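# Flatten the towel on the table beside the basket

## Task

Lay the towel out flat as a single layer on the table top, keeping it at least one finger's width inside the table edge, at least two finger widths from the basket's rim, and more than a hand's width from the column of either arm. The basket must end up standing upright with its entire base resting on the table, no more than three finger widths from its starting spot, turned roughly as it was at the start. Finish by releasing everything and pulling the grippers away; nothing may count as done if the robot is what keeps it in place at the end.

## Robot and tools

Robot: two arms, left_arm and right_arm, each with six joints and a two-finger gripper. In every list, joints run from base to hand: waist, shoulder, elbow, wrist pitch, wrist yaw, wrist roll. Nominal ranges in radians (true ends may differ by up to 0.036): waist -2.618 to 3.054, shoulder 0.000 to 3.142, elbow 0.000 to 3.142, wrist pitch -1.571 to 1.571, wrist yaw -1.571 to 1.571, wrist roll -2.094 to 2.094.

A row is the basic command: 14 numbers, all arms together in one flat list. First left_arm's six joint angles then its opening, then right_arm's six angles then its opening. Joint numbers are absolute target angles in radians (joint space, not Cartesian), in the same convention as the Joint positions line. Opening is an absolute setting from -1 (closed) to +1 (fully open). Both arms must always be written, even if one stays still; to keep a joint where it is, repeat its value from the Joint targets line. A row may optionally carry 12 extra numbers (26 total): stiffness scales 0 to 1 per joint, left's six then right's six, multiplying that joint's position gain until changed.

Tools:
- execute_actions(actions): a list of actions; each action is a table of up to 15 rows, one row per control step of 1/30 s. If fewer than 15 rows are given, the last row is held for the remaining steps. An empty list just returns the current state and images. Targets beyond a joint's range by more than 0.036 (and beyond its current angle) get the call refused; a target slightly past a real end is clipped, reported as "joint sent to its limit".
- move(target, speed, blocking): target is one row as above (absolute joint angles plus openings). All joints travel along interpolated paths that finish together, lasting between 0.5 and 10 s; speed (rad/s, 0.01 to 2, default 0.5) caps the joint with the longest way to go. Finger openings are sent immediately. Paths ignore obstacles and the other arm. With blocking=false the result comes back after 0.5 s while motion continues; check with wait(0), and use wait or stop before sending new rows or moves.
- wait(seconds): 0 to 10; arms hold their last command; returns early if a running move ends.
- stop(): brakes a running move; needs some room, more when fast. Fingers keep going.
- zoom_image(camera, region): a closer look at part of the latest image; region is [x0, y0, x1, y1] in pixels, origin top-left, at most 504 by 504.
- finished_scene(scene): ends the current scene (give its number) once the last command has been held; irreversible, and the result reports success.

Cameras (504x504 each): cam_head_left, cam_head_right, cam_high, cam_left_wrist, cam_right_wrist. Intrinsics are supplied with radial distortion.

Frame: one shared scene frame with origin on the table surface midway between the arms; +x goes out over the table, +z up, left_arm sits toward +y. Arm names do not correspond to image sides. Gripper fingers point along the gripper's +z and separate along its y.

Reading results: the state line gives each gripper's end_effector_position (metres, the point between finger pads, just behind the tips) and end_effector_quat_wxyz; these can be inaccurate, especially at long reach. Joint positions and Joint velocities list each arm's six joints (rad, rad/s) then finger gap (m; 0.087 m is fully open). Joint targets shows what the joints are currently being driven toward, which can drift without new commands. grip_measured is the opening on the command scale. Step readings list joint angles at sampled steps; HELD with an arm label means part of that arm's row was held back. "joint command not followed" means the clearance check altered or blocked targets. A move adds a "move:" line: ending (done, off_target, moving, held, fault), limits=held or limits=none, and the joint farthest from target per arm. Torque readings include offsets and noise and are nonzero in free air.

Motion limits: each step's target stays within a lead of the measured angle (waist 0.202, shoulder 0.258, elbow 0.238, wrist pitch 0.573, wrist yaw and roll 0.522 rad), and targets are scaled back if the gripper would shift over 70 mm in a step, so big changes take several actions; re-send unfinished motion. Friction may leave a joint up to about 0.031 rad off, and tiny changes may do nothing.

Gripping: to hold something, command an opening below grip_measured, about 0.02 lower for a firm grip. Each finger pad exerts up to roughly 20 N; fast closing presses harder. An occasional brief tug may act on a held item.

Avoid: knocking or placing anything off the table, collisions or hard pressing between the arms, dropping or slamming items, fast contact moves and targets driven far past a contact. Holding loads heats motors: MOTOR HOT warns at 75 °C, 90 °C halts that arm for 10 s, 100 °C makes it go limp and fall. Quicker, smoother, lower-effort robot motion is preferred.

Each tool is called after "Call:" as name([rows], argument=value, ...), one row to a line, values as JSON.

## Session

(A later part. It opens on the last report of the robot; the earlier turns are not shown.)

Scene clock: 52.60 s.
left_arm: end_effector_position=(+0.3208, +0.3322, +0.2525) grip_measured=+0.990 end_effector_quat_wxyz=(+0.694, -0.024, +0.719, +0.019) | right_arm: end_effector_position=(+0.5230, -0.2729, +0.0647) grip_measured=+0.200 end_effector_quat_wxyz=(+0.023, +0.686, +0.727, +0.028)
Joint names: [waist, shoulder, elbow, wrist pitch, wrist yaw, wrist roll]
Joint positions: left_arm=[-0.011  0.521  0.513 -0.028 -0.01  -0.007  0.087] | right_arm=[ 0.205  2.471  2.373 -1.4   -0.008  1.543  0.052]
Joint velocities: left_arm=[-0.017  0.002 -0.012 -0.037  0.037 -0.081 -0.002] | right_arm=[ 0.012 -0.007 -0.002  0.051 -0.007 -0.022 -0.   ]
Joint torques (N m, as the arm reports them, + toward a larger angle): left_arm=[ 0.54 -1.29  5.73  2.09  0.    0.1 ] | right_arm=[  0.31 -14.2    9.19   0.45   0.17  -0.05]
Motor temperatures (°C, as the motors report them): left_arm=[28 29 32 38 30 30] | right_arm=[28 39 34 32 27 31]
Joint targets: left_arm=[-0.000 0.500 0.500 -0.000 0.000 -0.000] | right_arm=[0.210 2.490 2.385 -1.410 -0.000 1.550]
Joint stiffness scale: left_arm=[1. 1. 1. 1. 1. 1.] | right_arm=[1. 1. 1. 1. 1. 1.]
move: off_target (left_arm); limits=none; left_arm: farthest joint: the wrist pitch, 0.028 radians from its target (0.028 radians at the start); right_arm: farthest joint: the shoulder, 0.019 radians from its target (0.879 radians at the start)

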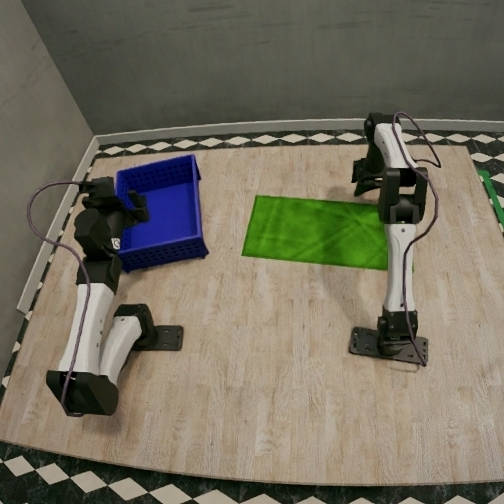

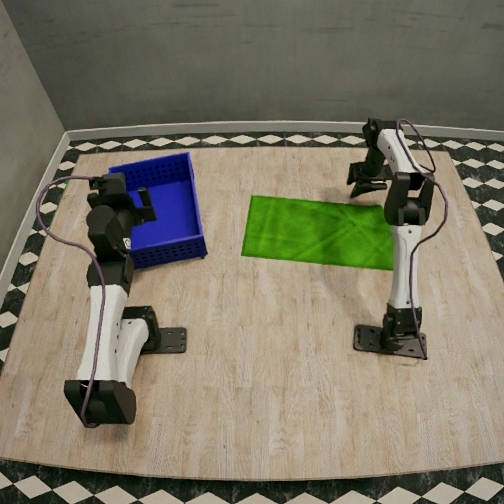

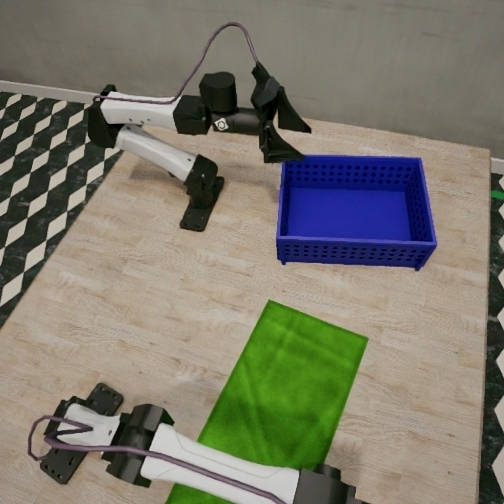

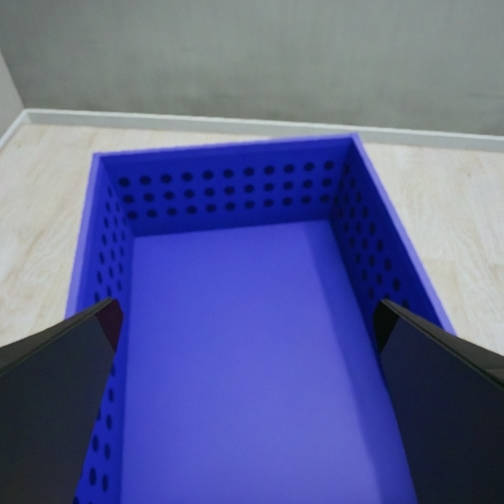

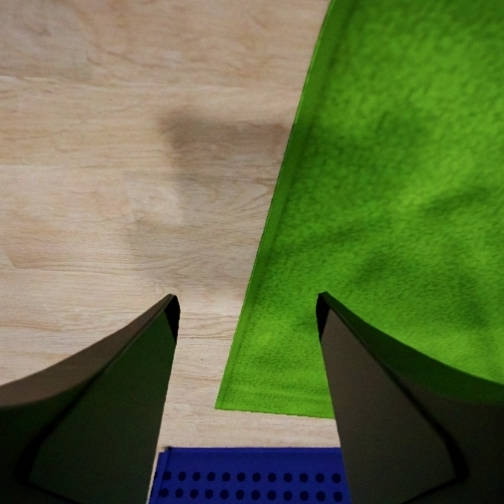

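Call:
move(target=[0,0.5,0.5,0,0,0,1,0.09,2.29,1.975,-1.18,0,1.55,0.2])

Call:
move(target=[0,0.5,0.5,0,0,0,1,0.09,2.41,1.975,-1.18,0,1.55,0.2], speed=0.15)

Call:
execute_actions([
  [[0,0.5,0.5,0,0,0,1,0.09,2.41,1.975,-1.18,0,1.55,-0.4]],
  [[0,0.5,0.5,0,0,0,1,0.09,2.41,1.975,-1.18,0,1.55,-1]],
])

Call:
move(target=[0,0.5,0.5,0,0,0,1,0.09,2.08,1.975,-1.45,0,1.55,-1], speed=0.25)

Scene clock: 54.90 s.
left_arm: end_effector_position=(+0.3208, +0.3322, +0.2525) grip_measured=+0.990 end_effector_quat_wxyz=(+0.694, -0.024, +0.719, +0.019) | right_arm: end_effector_position=(+0.4995, -0.3236, +0.0459) grip_measured=+0.200 end_effector_quat_wxyz=(+0.028, +0.724, +0.689, +0.029)
Joint names: [waist, shoulder, elbow, wrist pitch, wrist yaw, wrist roll]
Joint positions: left_arm=[-0.011  0.521  0.513 -0.028 -0.01  -0.007  0.087] | right_arm=[ 0.098  2.3    1.997 -1.187 -0.007  1.543  0.052]
Joint velocities: left_arm=[-0.012  0.012 -0.022 -0.037  0.037 -0.037 -0.   ] | right_arm=[-0.007  0.002 -0.007 -0.051  0.037 -0.007 -0.001]
Joint torques (N m, as the arm reports them, + toward a larger angle): left_arm=[ 0.56 -1.24  5.74  2.09 -0.02  0.08] | right_arm=[ -0.8  -15.44   6.27   0.68   0.16  -0.04]
Motor temperatures (°C, as the motors report them): left_arm=[28 29 32 38 30 30] | right_arm=[28 39 34 32 27 31]
Joint targets: left_arm=[-0.000 0.500 0.500 -0.000 -0.000 0.000] | right_arm=[0.090 2.290 1.975 -1.180 0.000 1.550]
Joint stiffness scale: left_arm=[1. 1. 1. 1. 1. 1.] | right_arm=[1. 1. 1. 1. 1. 1.]
move: off_target (left_arm, right_arm); limits=none; left_arm: farthest joint: the wrist pitch, 0.028 radians from its target (0.028 radians at the start); right_arm: farthest joint: the elbow, 0.022 radians from its target (0.398 radians at the start)

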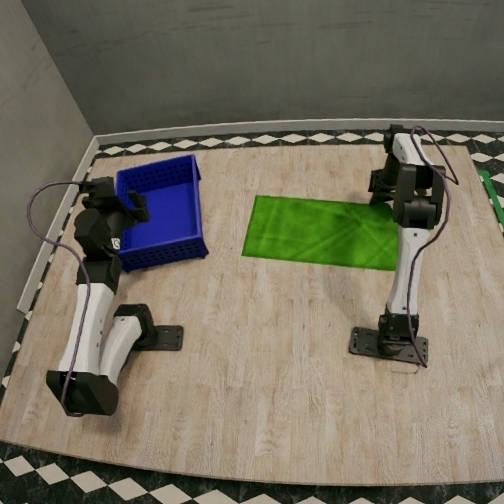

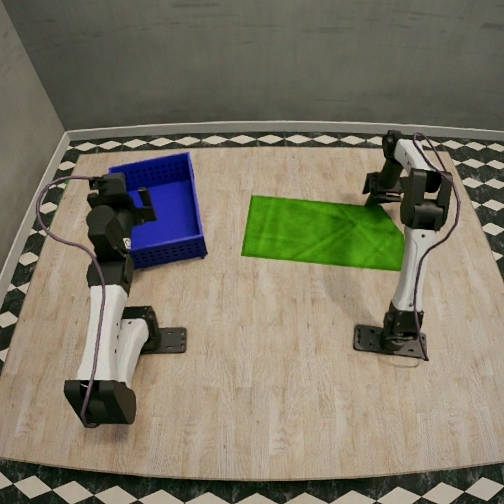

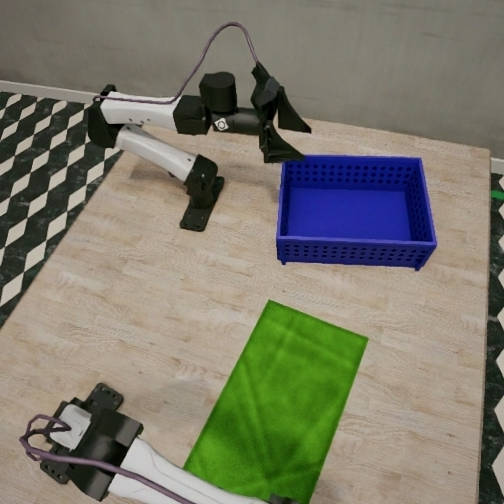

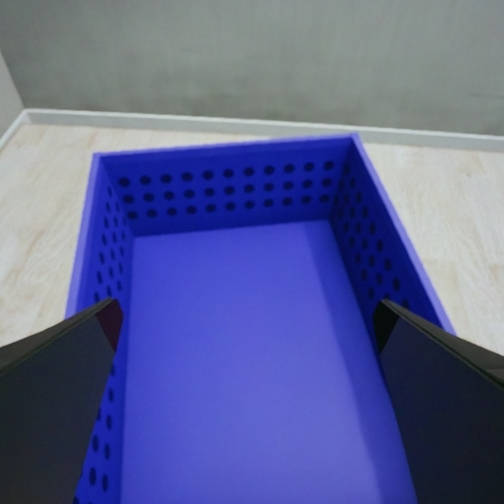

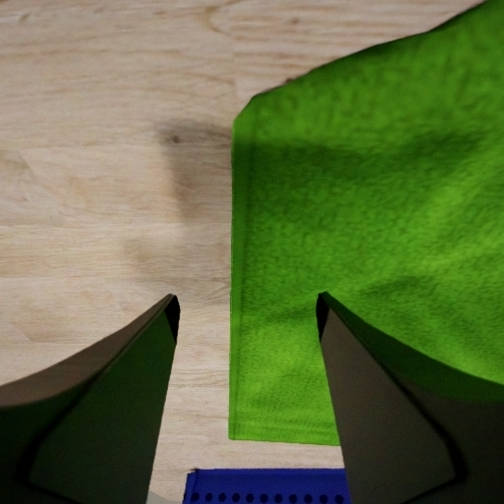

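Scene clock: 55.90 s.
left_arm: end_effector_position=(+0.3208, +0.3322, +0.2525) grip_measured=+0.990 end_effector_quat_wxyz=(+0.694, -0.024, +0.719, +0.019) | right_arm: end_effector_position=(+0.4928, -0.3231, +0.0097) grip_measured=+0.200 end_effector_quat_wxyz=(-0.002, +0.725, +0.689, +0.002)
Joint names: [waist, shoulder, elbow, wrist pitch, wrist yaw, wrist roll]
Joint positions: left_arm=[-0.011  0.521  0.513 -0.028 -0.01  -0.007  0.087] | right_arm=[ 0.098  2.382  1.997 -1.186 -0.007  1.544  0.052]
Joint velocities: left_arm=[ 0.007  0.007  0.007 -0.022  0.007 -0.022 -0.001] | right_arm=[ 0.002 -0.007 -0.012  0.022  0.022  0.037 -0.001]
Joint torques (N m, as the arm reports them, + toward a larger angle): left_arm=[ 0.59 -1.29  5.63  2.07  0.    0.1 ] | right_arm=[ -0.79 -12.67   6.04   0.47   0.14  -0.04]
Motor temperatures (°C, as the motors report them): left_arm=[28 29 32 38 30 30] | right_arm=[28 40 34 32 27 31]
Joint targets: left_arm=[0.000 0.500 0.500 -0.000 -0.000 -0.000] | right_arm=[0.090 2.410 1.975 -1.180 0.000 1.550]
Joint stiffness scale: left_arm=[1. 1. 1. 1. 1. 1.] | right_arm=[1. 1. 1. 1. 1. 1.]
move: off_target (left_arm, right_arm); limits=none; left_arm: farthest joint: the wrist pitch, 0.028 radians from its target (0.028 radians at the start); right_arm: farthest joint: the shoulder, 0.028 radians from its target (0.110 radians at the start)

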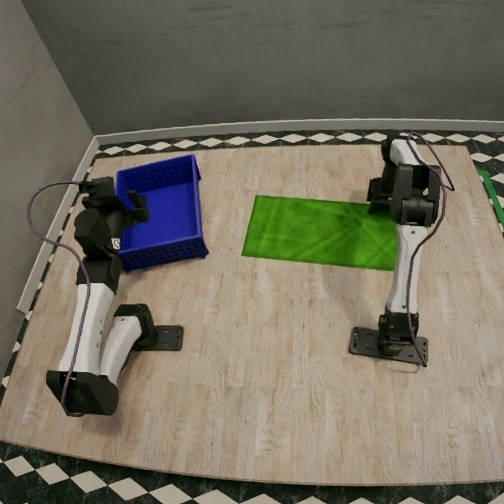

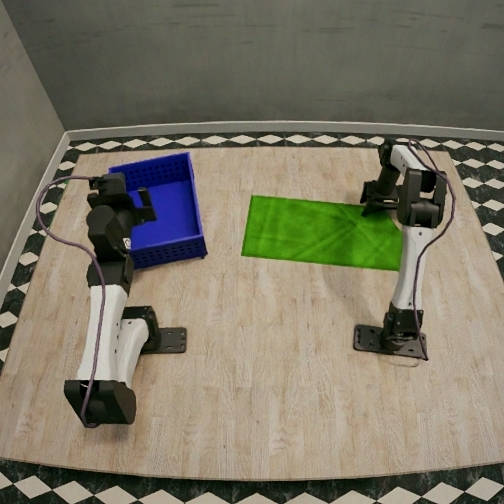

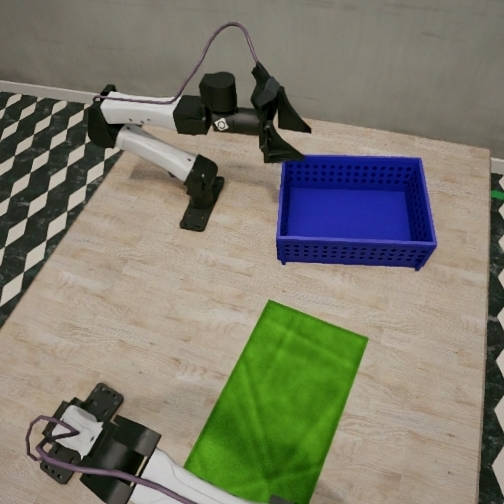

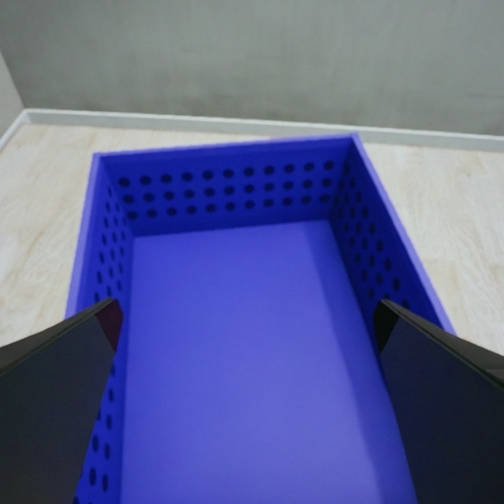

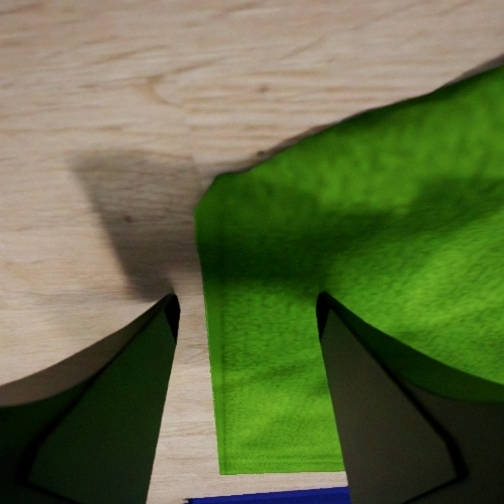

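Scene clock: 56.90 s.
left_arm: end_effector_position=(+0.3208, +0.3322, +0.2525) grip_measured=+0.990 end_effector_quat_wxyz=(+0.694, -0.024, +0.719, +0.019) | right_arm: end_effector_position=(+0.4903, -0.3228, +0.0097) grip_measured=-0.944 end_effector_quat_wxyz=(-0.006, +0.725, +0.689, -0.001)
Joint names: [waist, shoulder, elbow, wrist pitch, wrist yaw, wrist roll]
Joint positions: left_arm=[-0.011  0.521  0.513 -0.028 -0.01  -0.007  0.087] | right_arm=[ 0.098  2.382  1.997 -1.196 -0.007  1.545  0.002]
Joint velocities: left_arm=[-0.007 -0.007 -0.002  0.007  0.007 -0.037  0.001] | right_arm=[ 0.007 -0.002  0.002 -0.022 -0.037 -0.022 -0.002]
Joint torques (N m, as the arm reports them, + toward a larger angle): left_arm=[ 0.6  -1.19  5.76  2.09  0.    0.07] | right_arm=[ -0.75 -12.74   5.98   0.58   0.16  -0.04]
Motor temperatures (°C, as the motors report them): left_arm=[28 29 32 38 30 30] | right_arm=[28 40 34 32 27 31]
Joint targets: left_arm=[0.000 0.500 0.500 -0.000 0.000 0.000] | right_arm=[0.090 2.410 1.975 -1.180 -0.000 1.550]
Joint stiffness scale: left_arm=[1. 1. 1. 1. 1. 1.] | right_arm=[1. 1. 1. 1. 1. 1.]
Step readings (joint positions; steps 1 to 15: 1st action; 16 to 30: 2nd action):
0: left_arm=[-0.011 0.521 0.513 -0.028 -0.010 -0.007] | right_arm=[0.098 2.382 1.997 -1.186 -0.007 1.544]
1: left_arm=[-0.011 0.521 0.513 -0.028 -0.010 -0.007] | right_arm=[0.098 2.382 1.997 -1.187 -0.007 1.544]
2: left_arm=[-0.011 0.521 0.513 -0.028 -0.010 -0.007] | right_arm=[0.098 2.382 1.997 -1.189 -0.007 1.545]
4: left_arm=[-0.011 0.521 0.513 -0.028 -0.010 -0.007] | right_arm=[0.098 2.382 1.997 -1.191 -0.007 1.545]
8: left_arm=[-0.011 0.521 0.513 -0.028 -0.010 -0.007] | right_arm=[0.098 2.382 1.997 -1.192 -0.007 1.545]
15: left_arm=[-0.011 0.521 0.513 -0.028 -0.010 -0.007] | right_arm=[0.098 2.382 1.997 -1.192 -0.007 1.545]
16: left_arm=[-0.011 0.521 0.513 -0.028 -0.010 -0.007] | right_arm=[0.098 2.382 1.997 -1.193 -0.007 1.545]
17: left_arm=[-0.011 0.521 0.513 -0.028 -0.010 -0.007] | right_arm=[0.098 2.382 1.997 -1.196 -0.007 1.545]
19: left_arm=[-0.011 0.521 0.513 -0.028 -0.010 -0.007] | right_arm=[0.098 2.382 1.997 -1.196 -0.007 1.545]
23: left_arm=[-0.011 0.521 0.513 -0.028 -0.010 -0.007] | right_arm=[0.098 2.382 1.997 -1.196 -0.007 1.545]
30: Joint positions above

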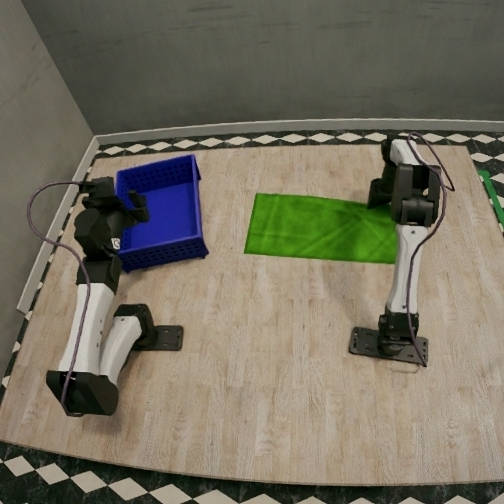

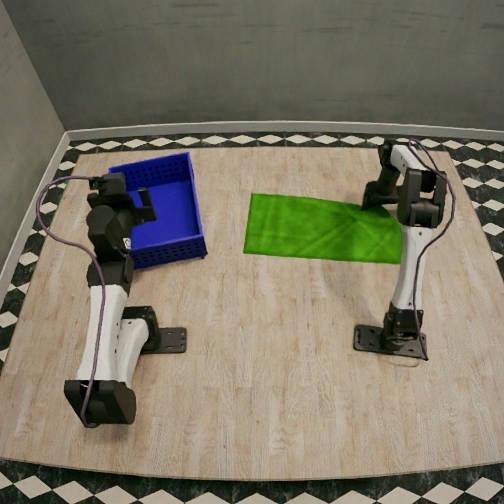

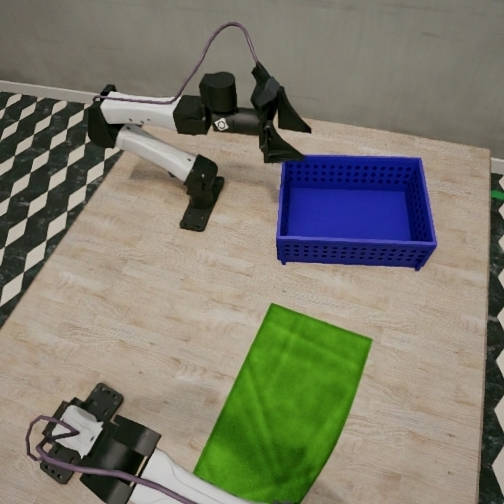

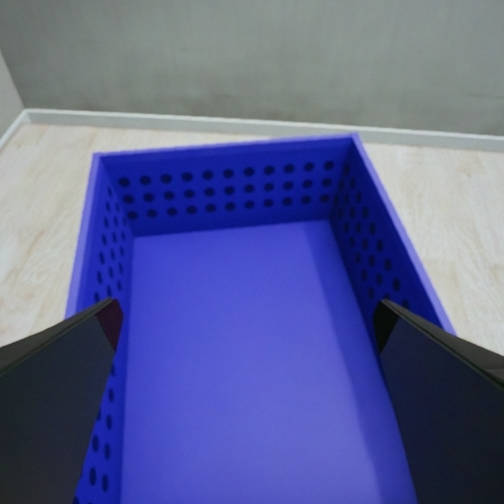

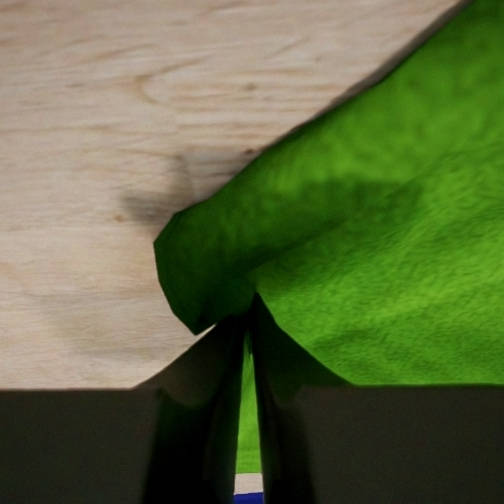

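Scene clock: 58.67 s.
left_arm: end_effector_position=(+0.3208, +0.3322, +0.2525) grip_measured=+0.990 end_effector_quat_wxyz=(+0.694, -0.024, +0.719, +0.019) | right_arm: end_effector_position=(+0.4417, -0.3193, +0.1327) grip_measured=-0.945 end_effector_quat_wxyz=(+0.014, +0.725, +0.689, +0.016)
Joint names: [waist, shoulder, elbow, wrist pitch, wrist yaw, wrist roll]
Joint positions: left_arm=[-0.011  0.521  0.513 -0.028 -0.01  -0.007  0.087] | right_arm=[ 0.098  2.084  1.997 -1.44  -0.005  1.545  0.002]
Joint velocities: left_arm=[ 0.007 -0.002  0.002  0.007 -0.022  0.022 -0.001] | right_arm=[-0.017 -0.002 -0.007  0.066  0.037  0.022 -0.001]
Joint torques (N m, as the arm reports them, + toward a larger angle): left_arm=[ 0.57 -1.21  5.66  2.08 -0.01  0.08] | right_arm=[ -0.78 -12.94   6.06   0.42   0.15  -0.05]
Motor temperatures (°C, as the motors report them): left_arm=[28 29 32 38 30 30] | right_arm=[28 40 34 32 27 31]
Joint targets: left_arm=[-0.000 0.500 0.500 -0.000 -0.000 -0.000] | right_arm=[0.090 2.080 1.975 -1.450 0.000 1.550]
Joint stiffness scale: left_arm=[1. 1. 1. 1. 1. 1.] | right_arm=[1. 1. 1. 1. 1. 1.]
move: off_target (left_arm, right_arm); limits=none; left_arm: farthest joint: the wrist pitch, 0.028 radians from its target (0.028 radians at the start); right_arm: farthest joint: the elbow, 0.022 radians from its target (0.022 radians at the start)

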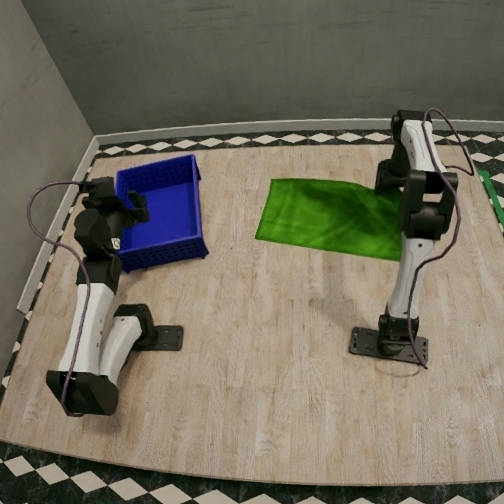

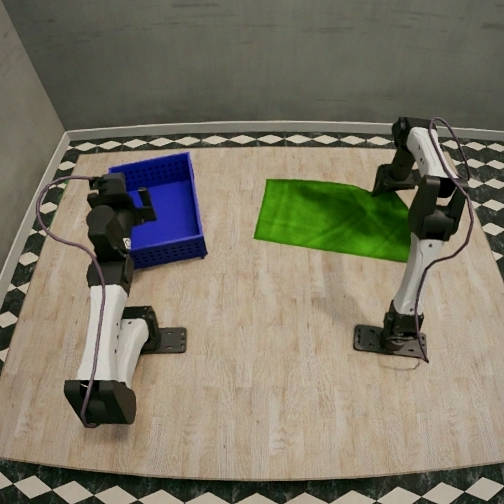

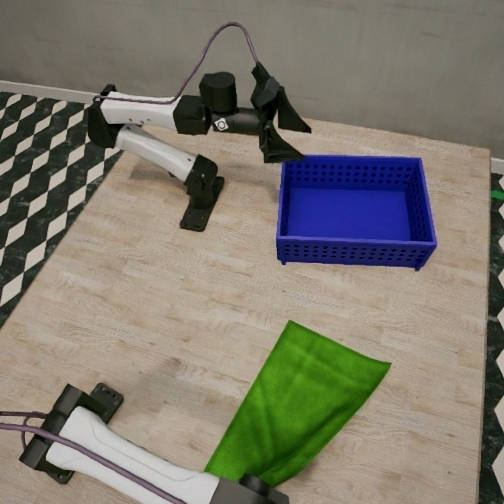

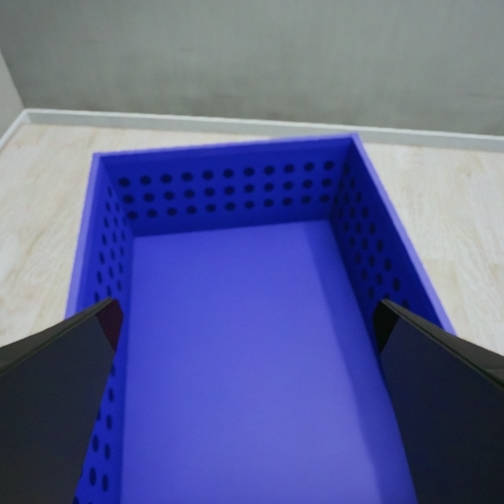

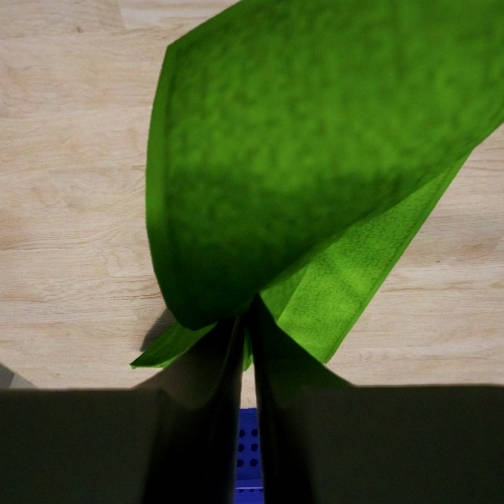

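Call:
move(target=[0,0.5,0.5,0,0,0,1,0.26,2.33,1.975,-1.32,0,1.6,-1], speed=0.2)

Call:
execute_actions([
  [[0,0.5,0.5,0,0,0,1,0.26,2.33,1.975,-1.32,0,1.6,0.5]],
])

Call:
move(target=[0,0.5,0.5,0,0,0,1,0.05,1.8,1.85,-1.1,0,0,1], speed=0.9)

Scene clock: 61.00 s.
left_arm: end_effector_position=(+0.3208, +0.3322, +0.2525) grip_measured=+0.990 end_effector_quat_wxyz=(+0.694, -0.024, +0.719, +0.019) | right_arm: end_effector_position=(+0.4587, -0.2551, +0.0416) grip_measured=-0.945 end_effector_quat_wxyz=(-0.027, +0.687, +0.725, -0.025)
Joint names: [waist, shoulder, elbow, wrist pitch, wrist yaw, wrist roll]
Joint positions: left_arm=[-0.011  0.521  0.513 -0.028 -0.01  -0.007  0.087] | right_arm=[ 0.251  2.31   1.997 -1.331 -0.005  1.592  0.002]
Joint velocities: left_arm=[-0.007  0.002 -0.012 -0.037 -0.007  0.037 -0.001] | right_arm=[-0.007  0.002  0.007 -0.051  0.037  0.037 -0.001]
Joint torques (N m, as the arm reports them, + toward a larger angle): left_arm=[ 0.53 -1.29  5.68  2.1  -0.02  0.09] | right_arm=[  0.48 -12.71   5.85   0.36   0.14  -0.02]
Motor temperatures (°C, as the motors report them): left_arm=[28 29 32 39 30 30] | right_arm=[28 41 34 32 27 31]
Joint targets: left_arm=[0.000 0.500 0.500 -0.000 0.000 0.000] | right_arm=[0.260 2.330 1.975 -1.320 -0.000 1.600]
Joint stiffness scale: left_arm=[1. 1. 1. 1. 1. 1.] | right_arm=[1. 1. 1. 1. 1. 1.]
move: off_target (left_arm, right_arm); limits=none; left_arm: farthest joint: the wrist pitch, 0.028 radians from its target (0.028 radians at the start); right_arm: farthest joint: the elbow, 0.022 radians from its target (0.022 radians at the start)

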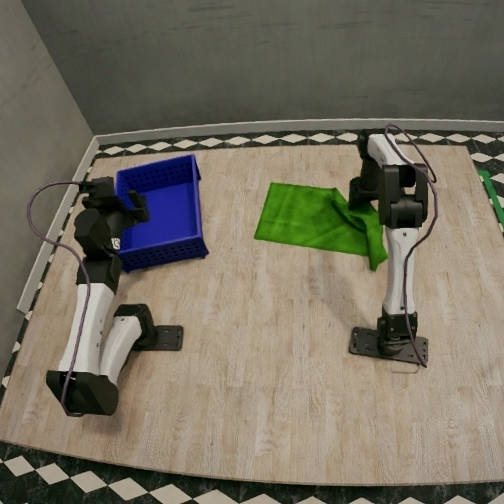

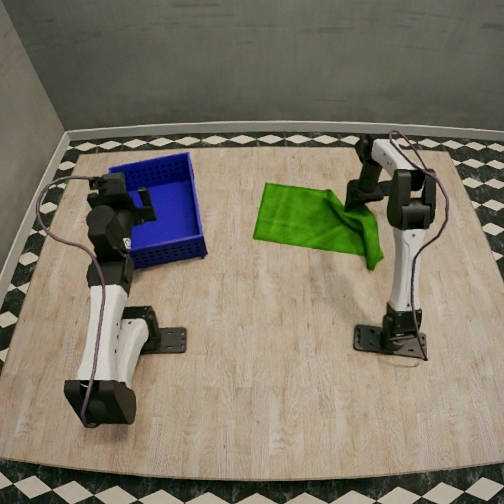

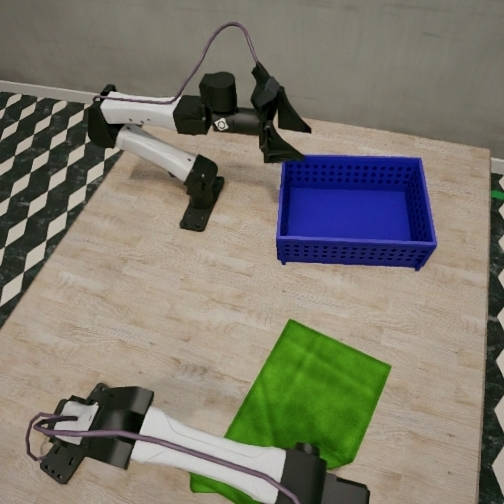

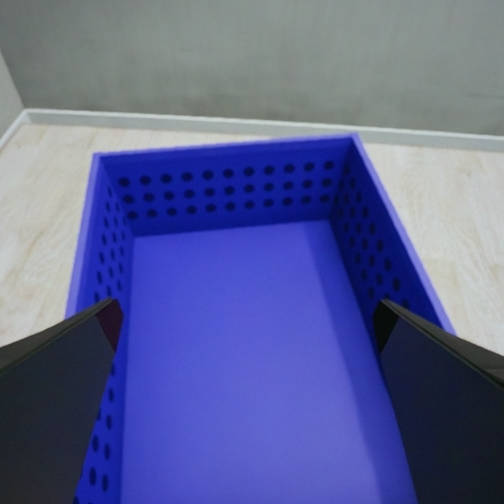

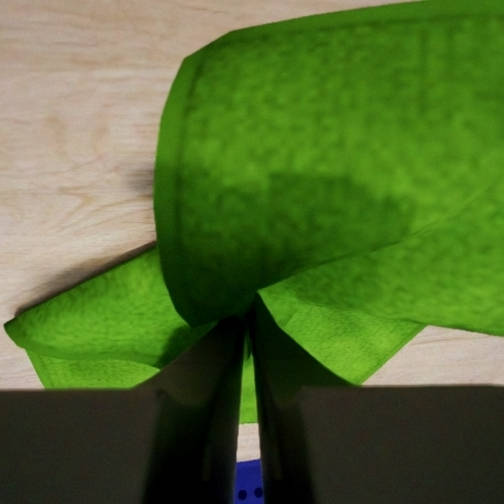

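Scene clock: 61.50 s.
left_arm: end_effector_position=(+0.3208, +0.3322, +0.2525) grip_measured=+0.990 end_effector_quat_wxyz=(+0.694, -0.024, +0.719, +0.019) | right_arm: end_effector_position=(+0.4593, -0.2550, +0.0416) grip_measured=+0.500 end_effector_quat_wxyz=(-0.026, +0.688, +0.725, -0.024)
Joint names: [waist, shoulder, elbow, wrist pitch, wrist yaw, wrist roll]
Joint positions: left_arm=[-0.011  0.521  0.513 -0.028 -0.01  -0.007  0.087] | right_arm=[ 0.251  2.31   1.997 -1.329 -0.005  1.594  0.066]
Joint velocities: left_arm=[-0.012 -0.017 -0.007 -0.066  0.051 -0.066 -0.   ] | right_arm=[-0.007  0.002  0.012  0.037  0.037  0.007  0.001]
Joint torques (N m, as the arm reports them, + toward a larger angle): left_arm=[ 0.63 -1.19  5.74  2.07  0.    0.09] | right_arm=[  0.59 -12.68   5.85   0.33   0.14  -0.03]
Motor temperatures (°C, as the motors report them): left_arm=[28 29 32 39 30 30] | right_arm=[28 41 34 32 27 31]
Joint targets: left_arm=[0.000 0.500 0.500 -0.000 -0.000 -0.000] | right_arm=[0.260 2.330 1.975 -1.320 0.000 1.600]
Joint stiffness scale: left_arm=[1. 1. 1. 1. 1. 1.] | right_arm=[1. 1. 1. 1. 1. 1.]
Step readings (joint positions):
0: left_arm=[-0.011 0.521 0.513 -0.028 -0.010 -0.007] | right_arm=[0.251 2.310 1.997 -1.331 -0.005 1.592]
1: left_arm=[-0.011 0.521 0.513 -0.028 -0.010 -0.007] | right_arm=[0.251 2.310 1.997 -1.331 -0.005 1.593]
2: left_arm=[-0.011 0.521 0.513 -0.028 -0.010 -0.007] | right_arm=[0.251 2.310 1.997 -1.330 -0.005 1.593]
4: left_arm=[-0.011 0.521 0.513 -0.028 -0.010 -0.007] | right_arm=[0.251 2.310 1.997 -1.329 -0.005 1.593]
8: left_arm=[-0.011 0.521 0.513 -0.028 -0.010 -0.007] | right_arm=[0.251 2.310 1.997 -1.329 -0.005 1.594]
15: Joint positions above

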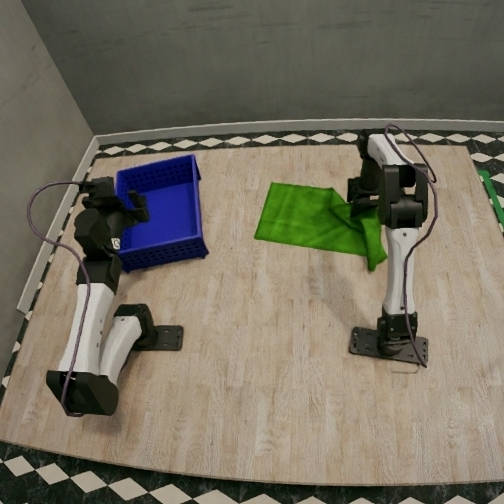

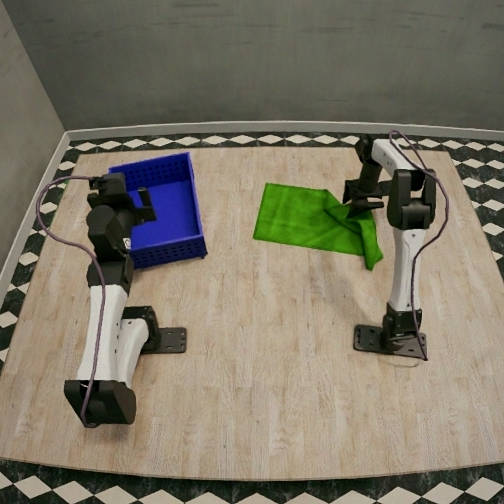

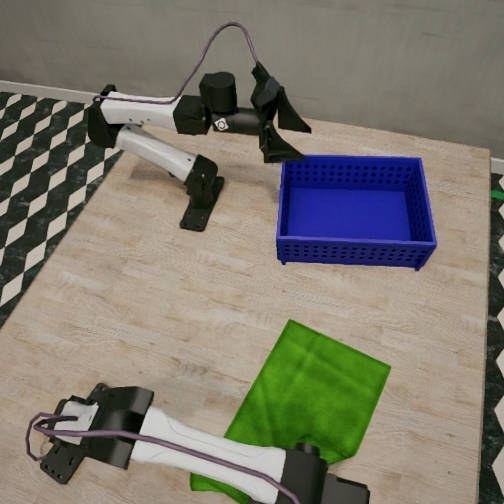

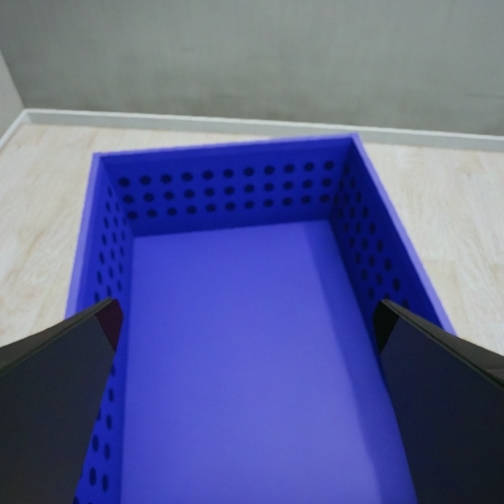

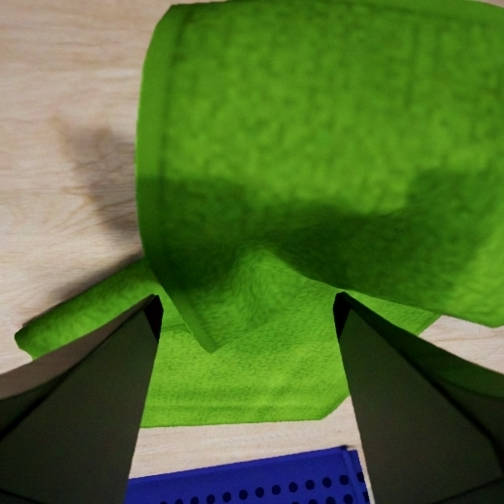

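Scene clock: 64.20 s.
left_arm: end_effector_position=(+0.3208, +0.3322, +0.2525) grip_measured=+0.990 end_effector_quat_wxyz=(+0.694, -0.024, +0.719, +0.019) | right_arm: end_effector_position=(+0.4431, -0.3761, +0.2129) grip_measured=+1.000 end_effector_quat_wxyz=(+0.269, +0.057, +0.961, -0.012)
Joint names: [waist, shoulder, elbow, wrist pitch, wrist yaw, wrist roll]
Joint positions: left_arm=[-0.011  0.521  0.513 -0.028 -0.01  -0.007  0.087] | right_arm=[ 0.062  1.804  1.877 -1.099 -0.005  0.007  0.087]
Joint velocities: left_arm=[-0.032 -0.002 -0.022  0.022  0.007 -0.037 -0.   ] | right_arm=[-0.022  0.007  0.002  0.11  -0.051  0.037  0.   ]
Joint torques (N m, as the arm reports them, + toward a larger angle): left_arm=[ 0.61 -1.24  5.76  2.09  0.    0.11] | right_arm=[ -1.04 -10.82   6.47   1.69   0.08  -0.15]
Motor temperatures (°C, as the motors report them): left_arm=[28 29 32 39 30 30] | right_arm=[28 41 34 32 27 31]
Joint targets: left_arm=[-0.000 0.500 0.500 0.000 -0.000 -0.000] | right_arm=[0.050 1.800 1.850 -1.100 -0.000 -0.000]
Joint stiffness scale: left_arm=[1. 1. 1. 1. 1. 1.] | right_arm=[1. 1. 1. 1. 1. 1.]
move: off_target (left_arm, right_arm); limits=none; left_arm: farthest joint: the wrist pitch, 0.028 radians from its target (0.028 radians at the start); right_arm: farthest joint: the elbow, 0.027 radians from its target (0.147 radians at the start)

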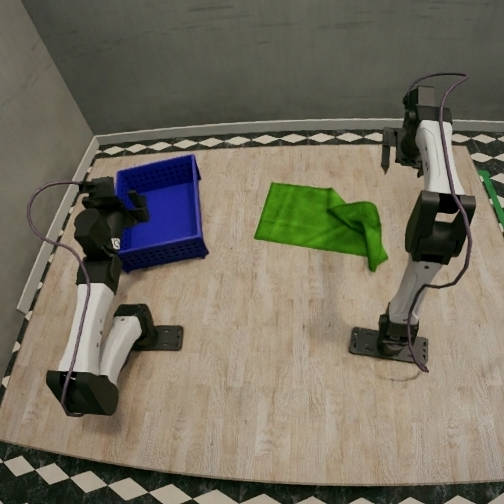

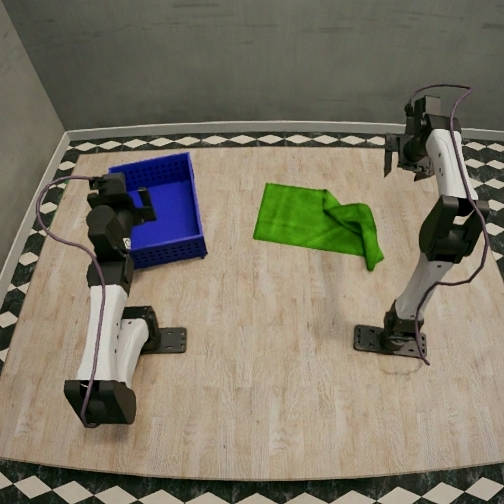

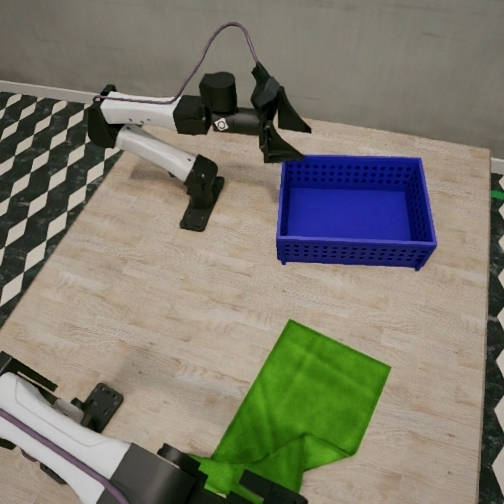

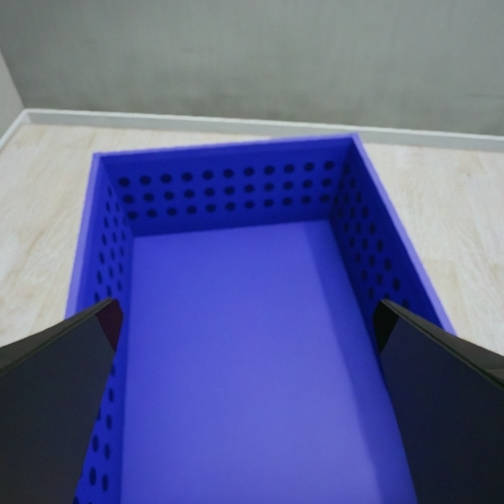

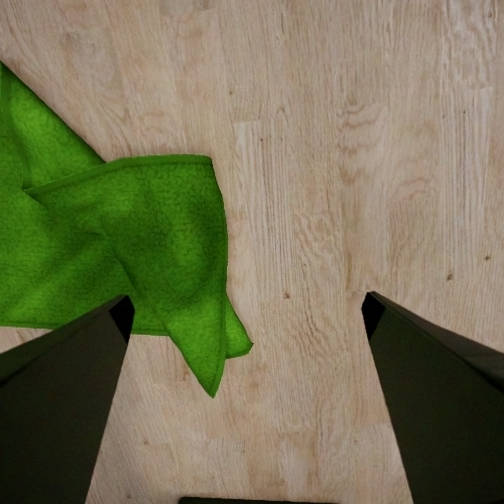

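Call:
move(target=[0,0.5,0.5,0,0,0,1,0.15,2.04,1.65,-0.83,0,0,1])

Scene clock: 66.10 s.
left_arm: end_effector_position=(+0.3208, +0.3322, +0.2525) grip_measured=+0.990 end_effector_quat_wxyz=(+0.694, -0.024, +0.719, +0.019) | right_arm: end_effector_position=(+0.4695, -0.3442, +0.0689) grip_measured=+1.000 end_effector_quat_wxyz=(+0.183, +0.020, +0.983, +0.000)
Joint names: [waist, shoulder, elbow, wrist pitch, wrist yaw, wrist roll]
Joint positions: left_arm=[-0.011  0.521  0.513 -0.028 -0.01  -0.007  0.087] | right_arm=[ 0.141  2.033  1.662 -0.831 -0.005  0.006  0.087]
Joint velocities: left_arm=[-0.002 -0.012 -0.007 -0.066 -0.066 -0.051 -0.001] | right_arm=[-0.007 -0.007 -0.012  0.007 -0.037 -0.007  0.   ]
Joint torques (N m, as the arm reports them, + toward a larger angle): left_arm=[ 0.64 -1.28  5.75  2.07  0.    0.1 ] | right_arm=[  0.61 -12.25   7.88   1.36   0.08  -0.16]
Motor temperatures (°C, as the motors report them): left_arm=[28 29 32 39 30 30] | right_arm=[28 41 34 32 27 31]
Joint targets: left_arm=[-0.000 0.500 0.500 -0.000 0.000 0.000] | right_arm=[0.150 2.040 1.650 -0.830 -0.000 -0.000]
Joint stiffness scale: left_arm=[1. 1. 1. 1. 1. 1.] | right_arm=[1. 1. 1. 1. 1. 1.]
move: off_target (left_arm); limits=none; left_arm: farthest joint: the wrist pitch, 0.028 radians from its target (0.028 radians at the start); right_arm: farthest joint: the elbow, 0.012 radians from its target (0.227 radians at the start)

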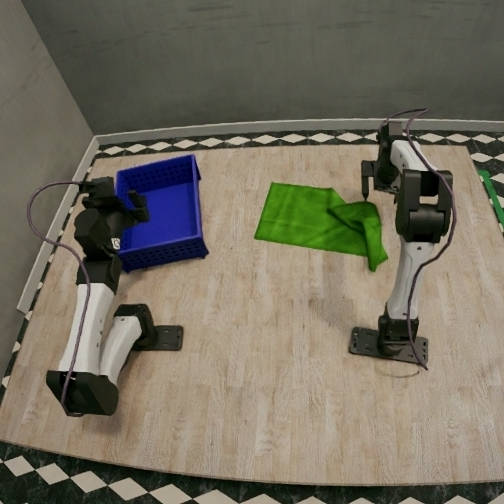

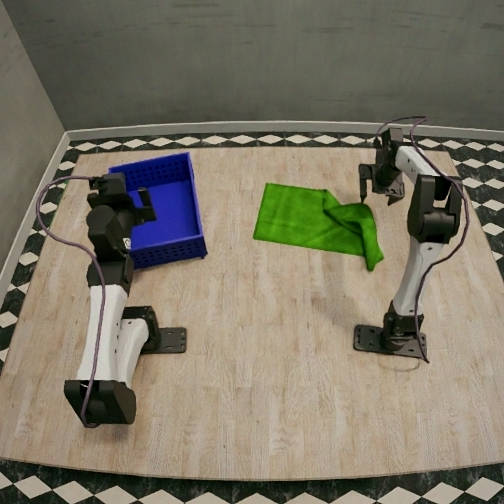

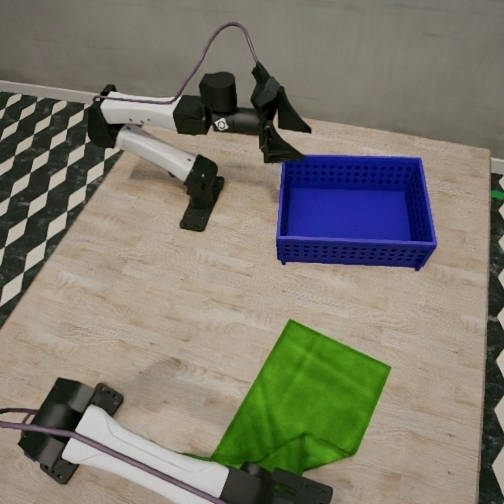

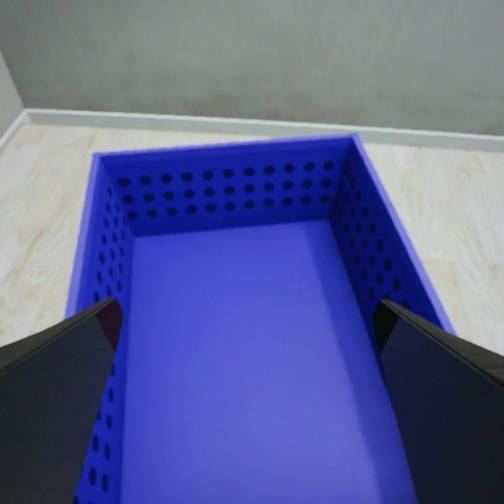

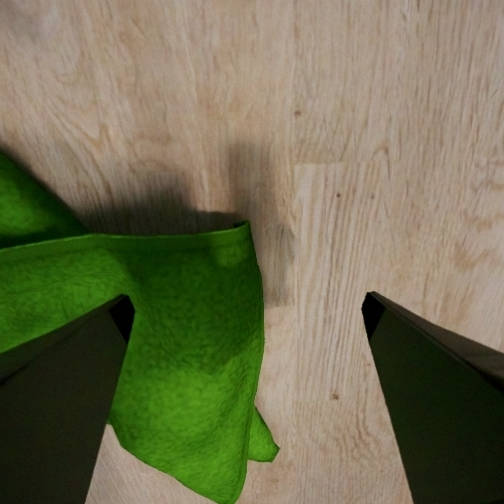

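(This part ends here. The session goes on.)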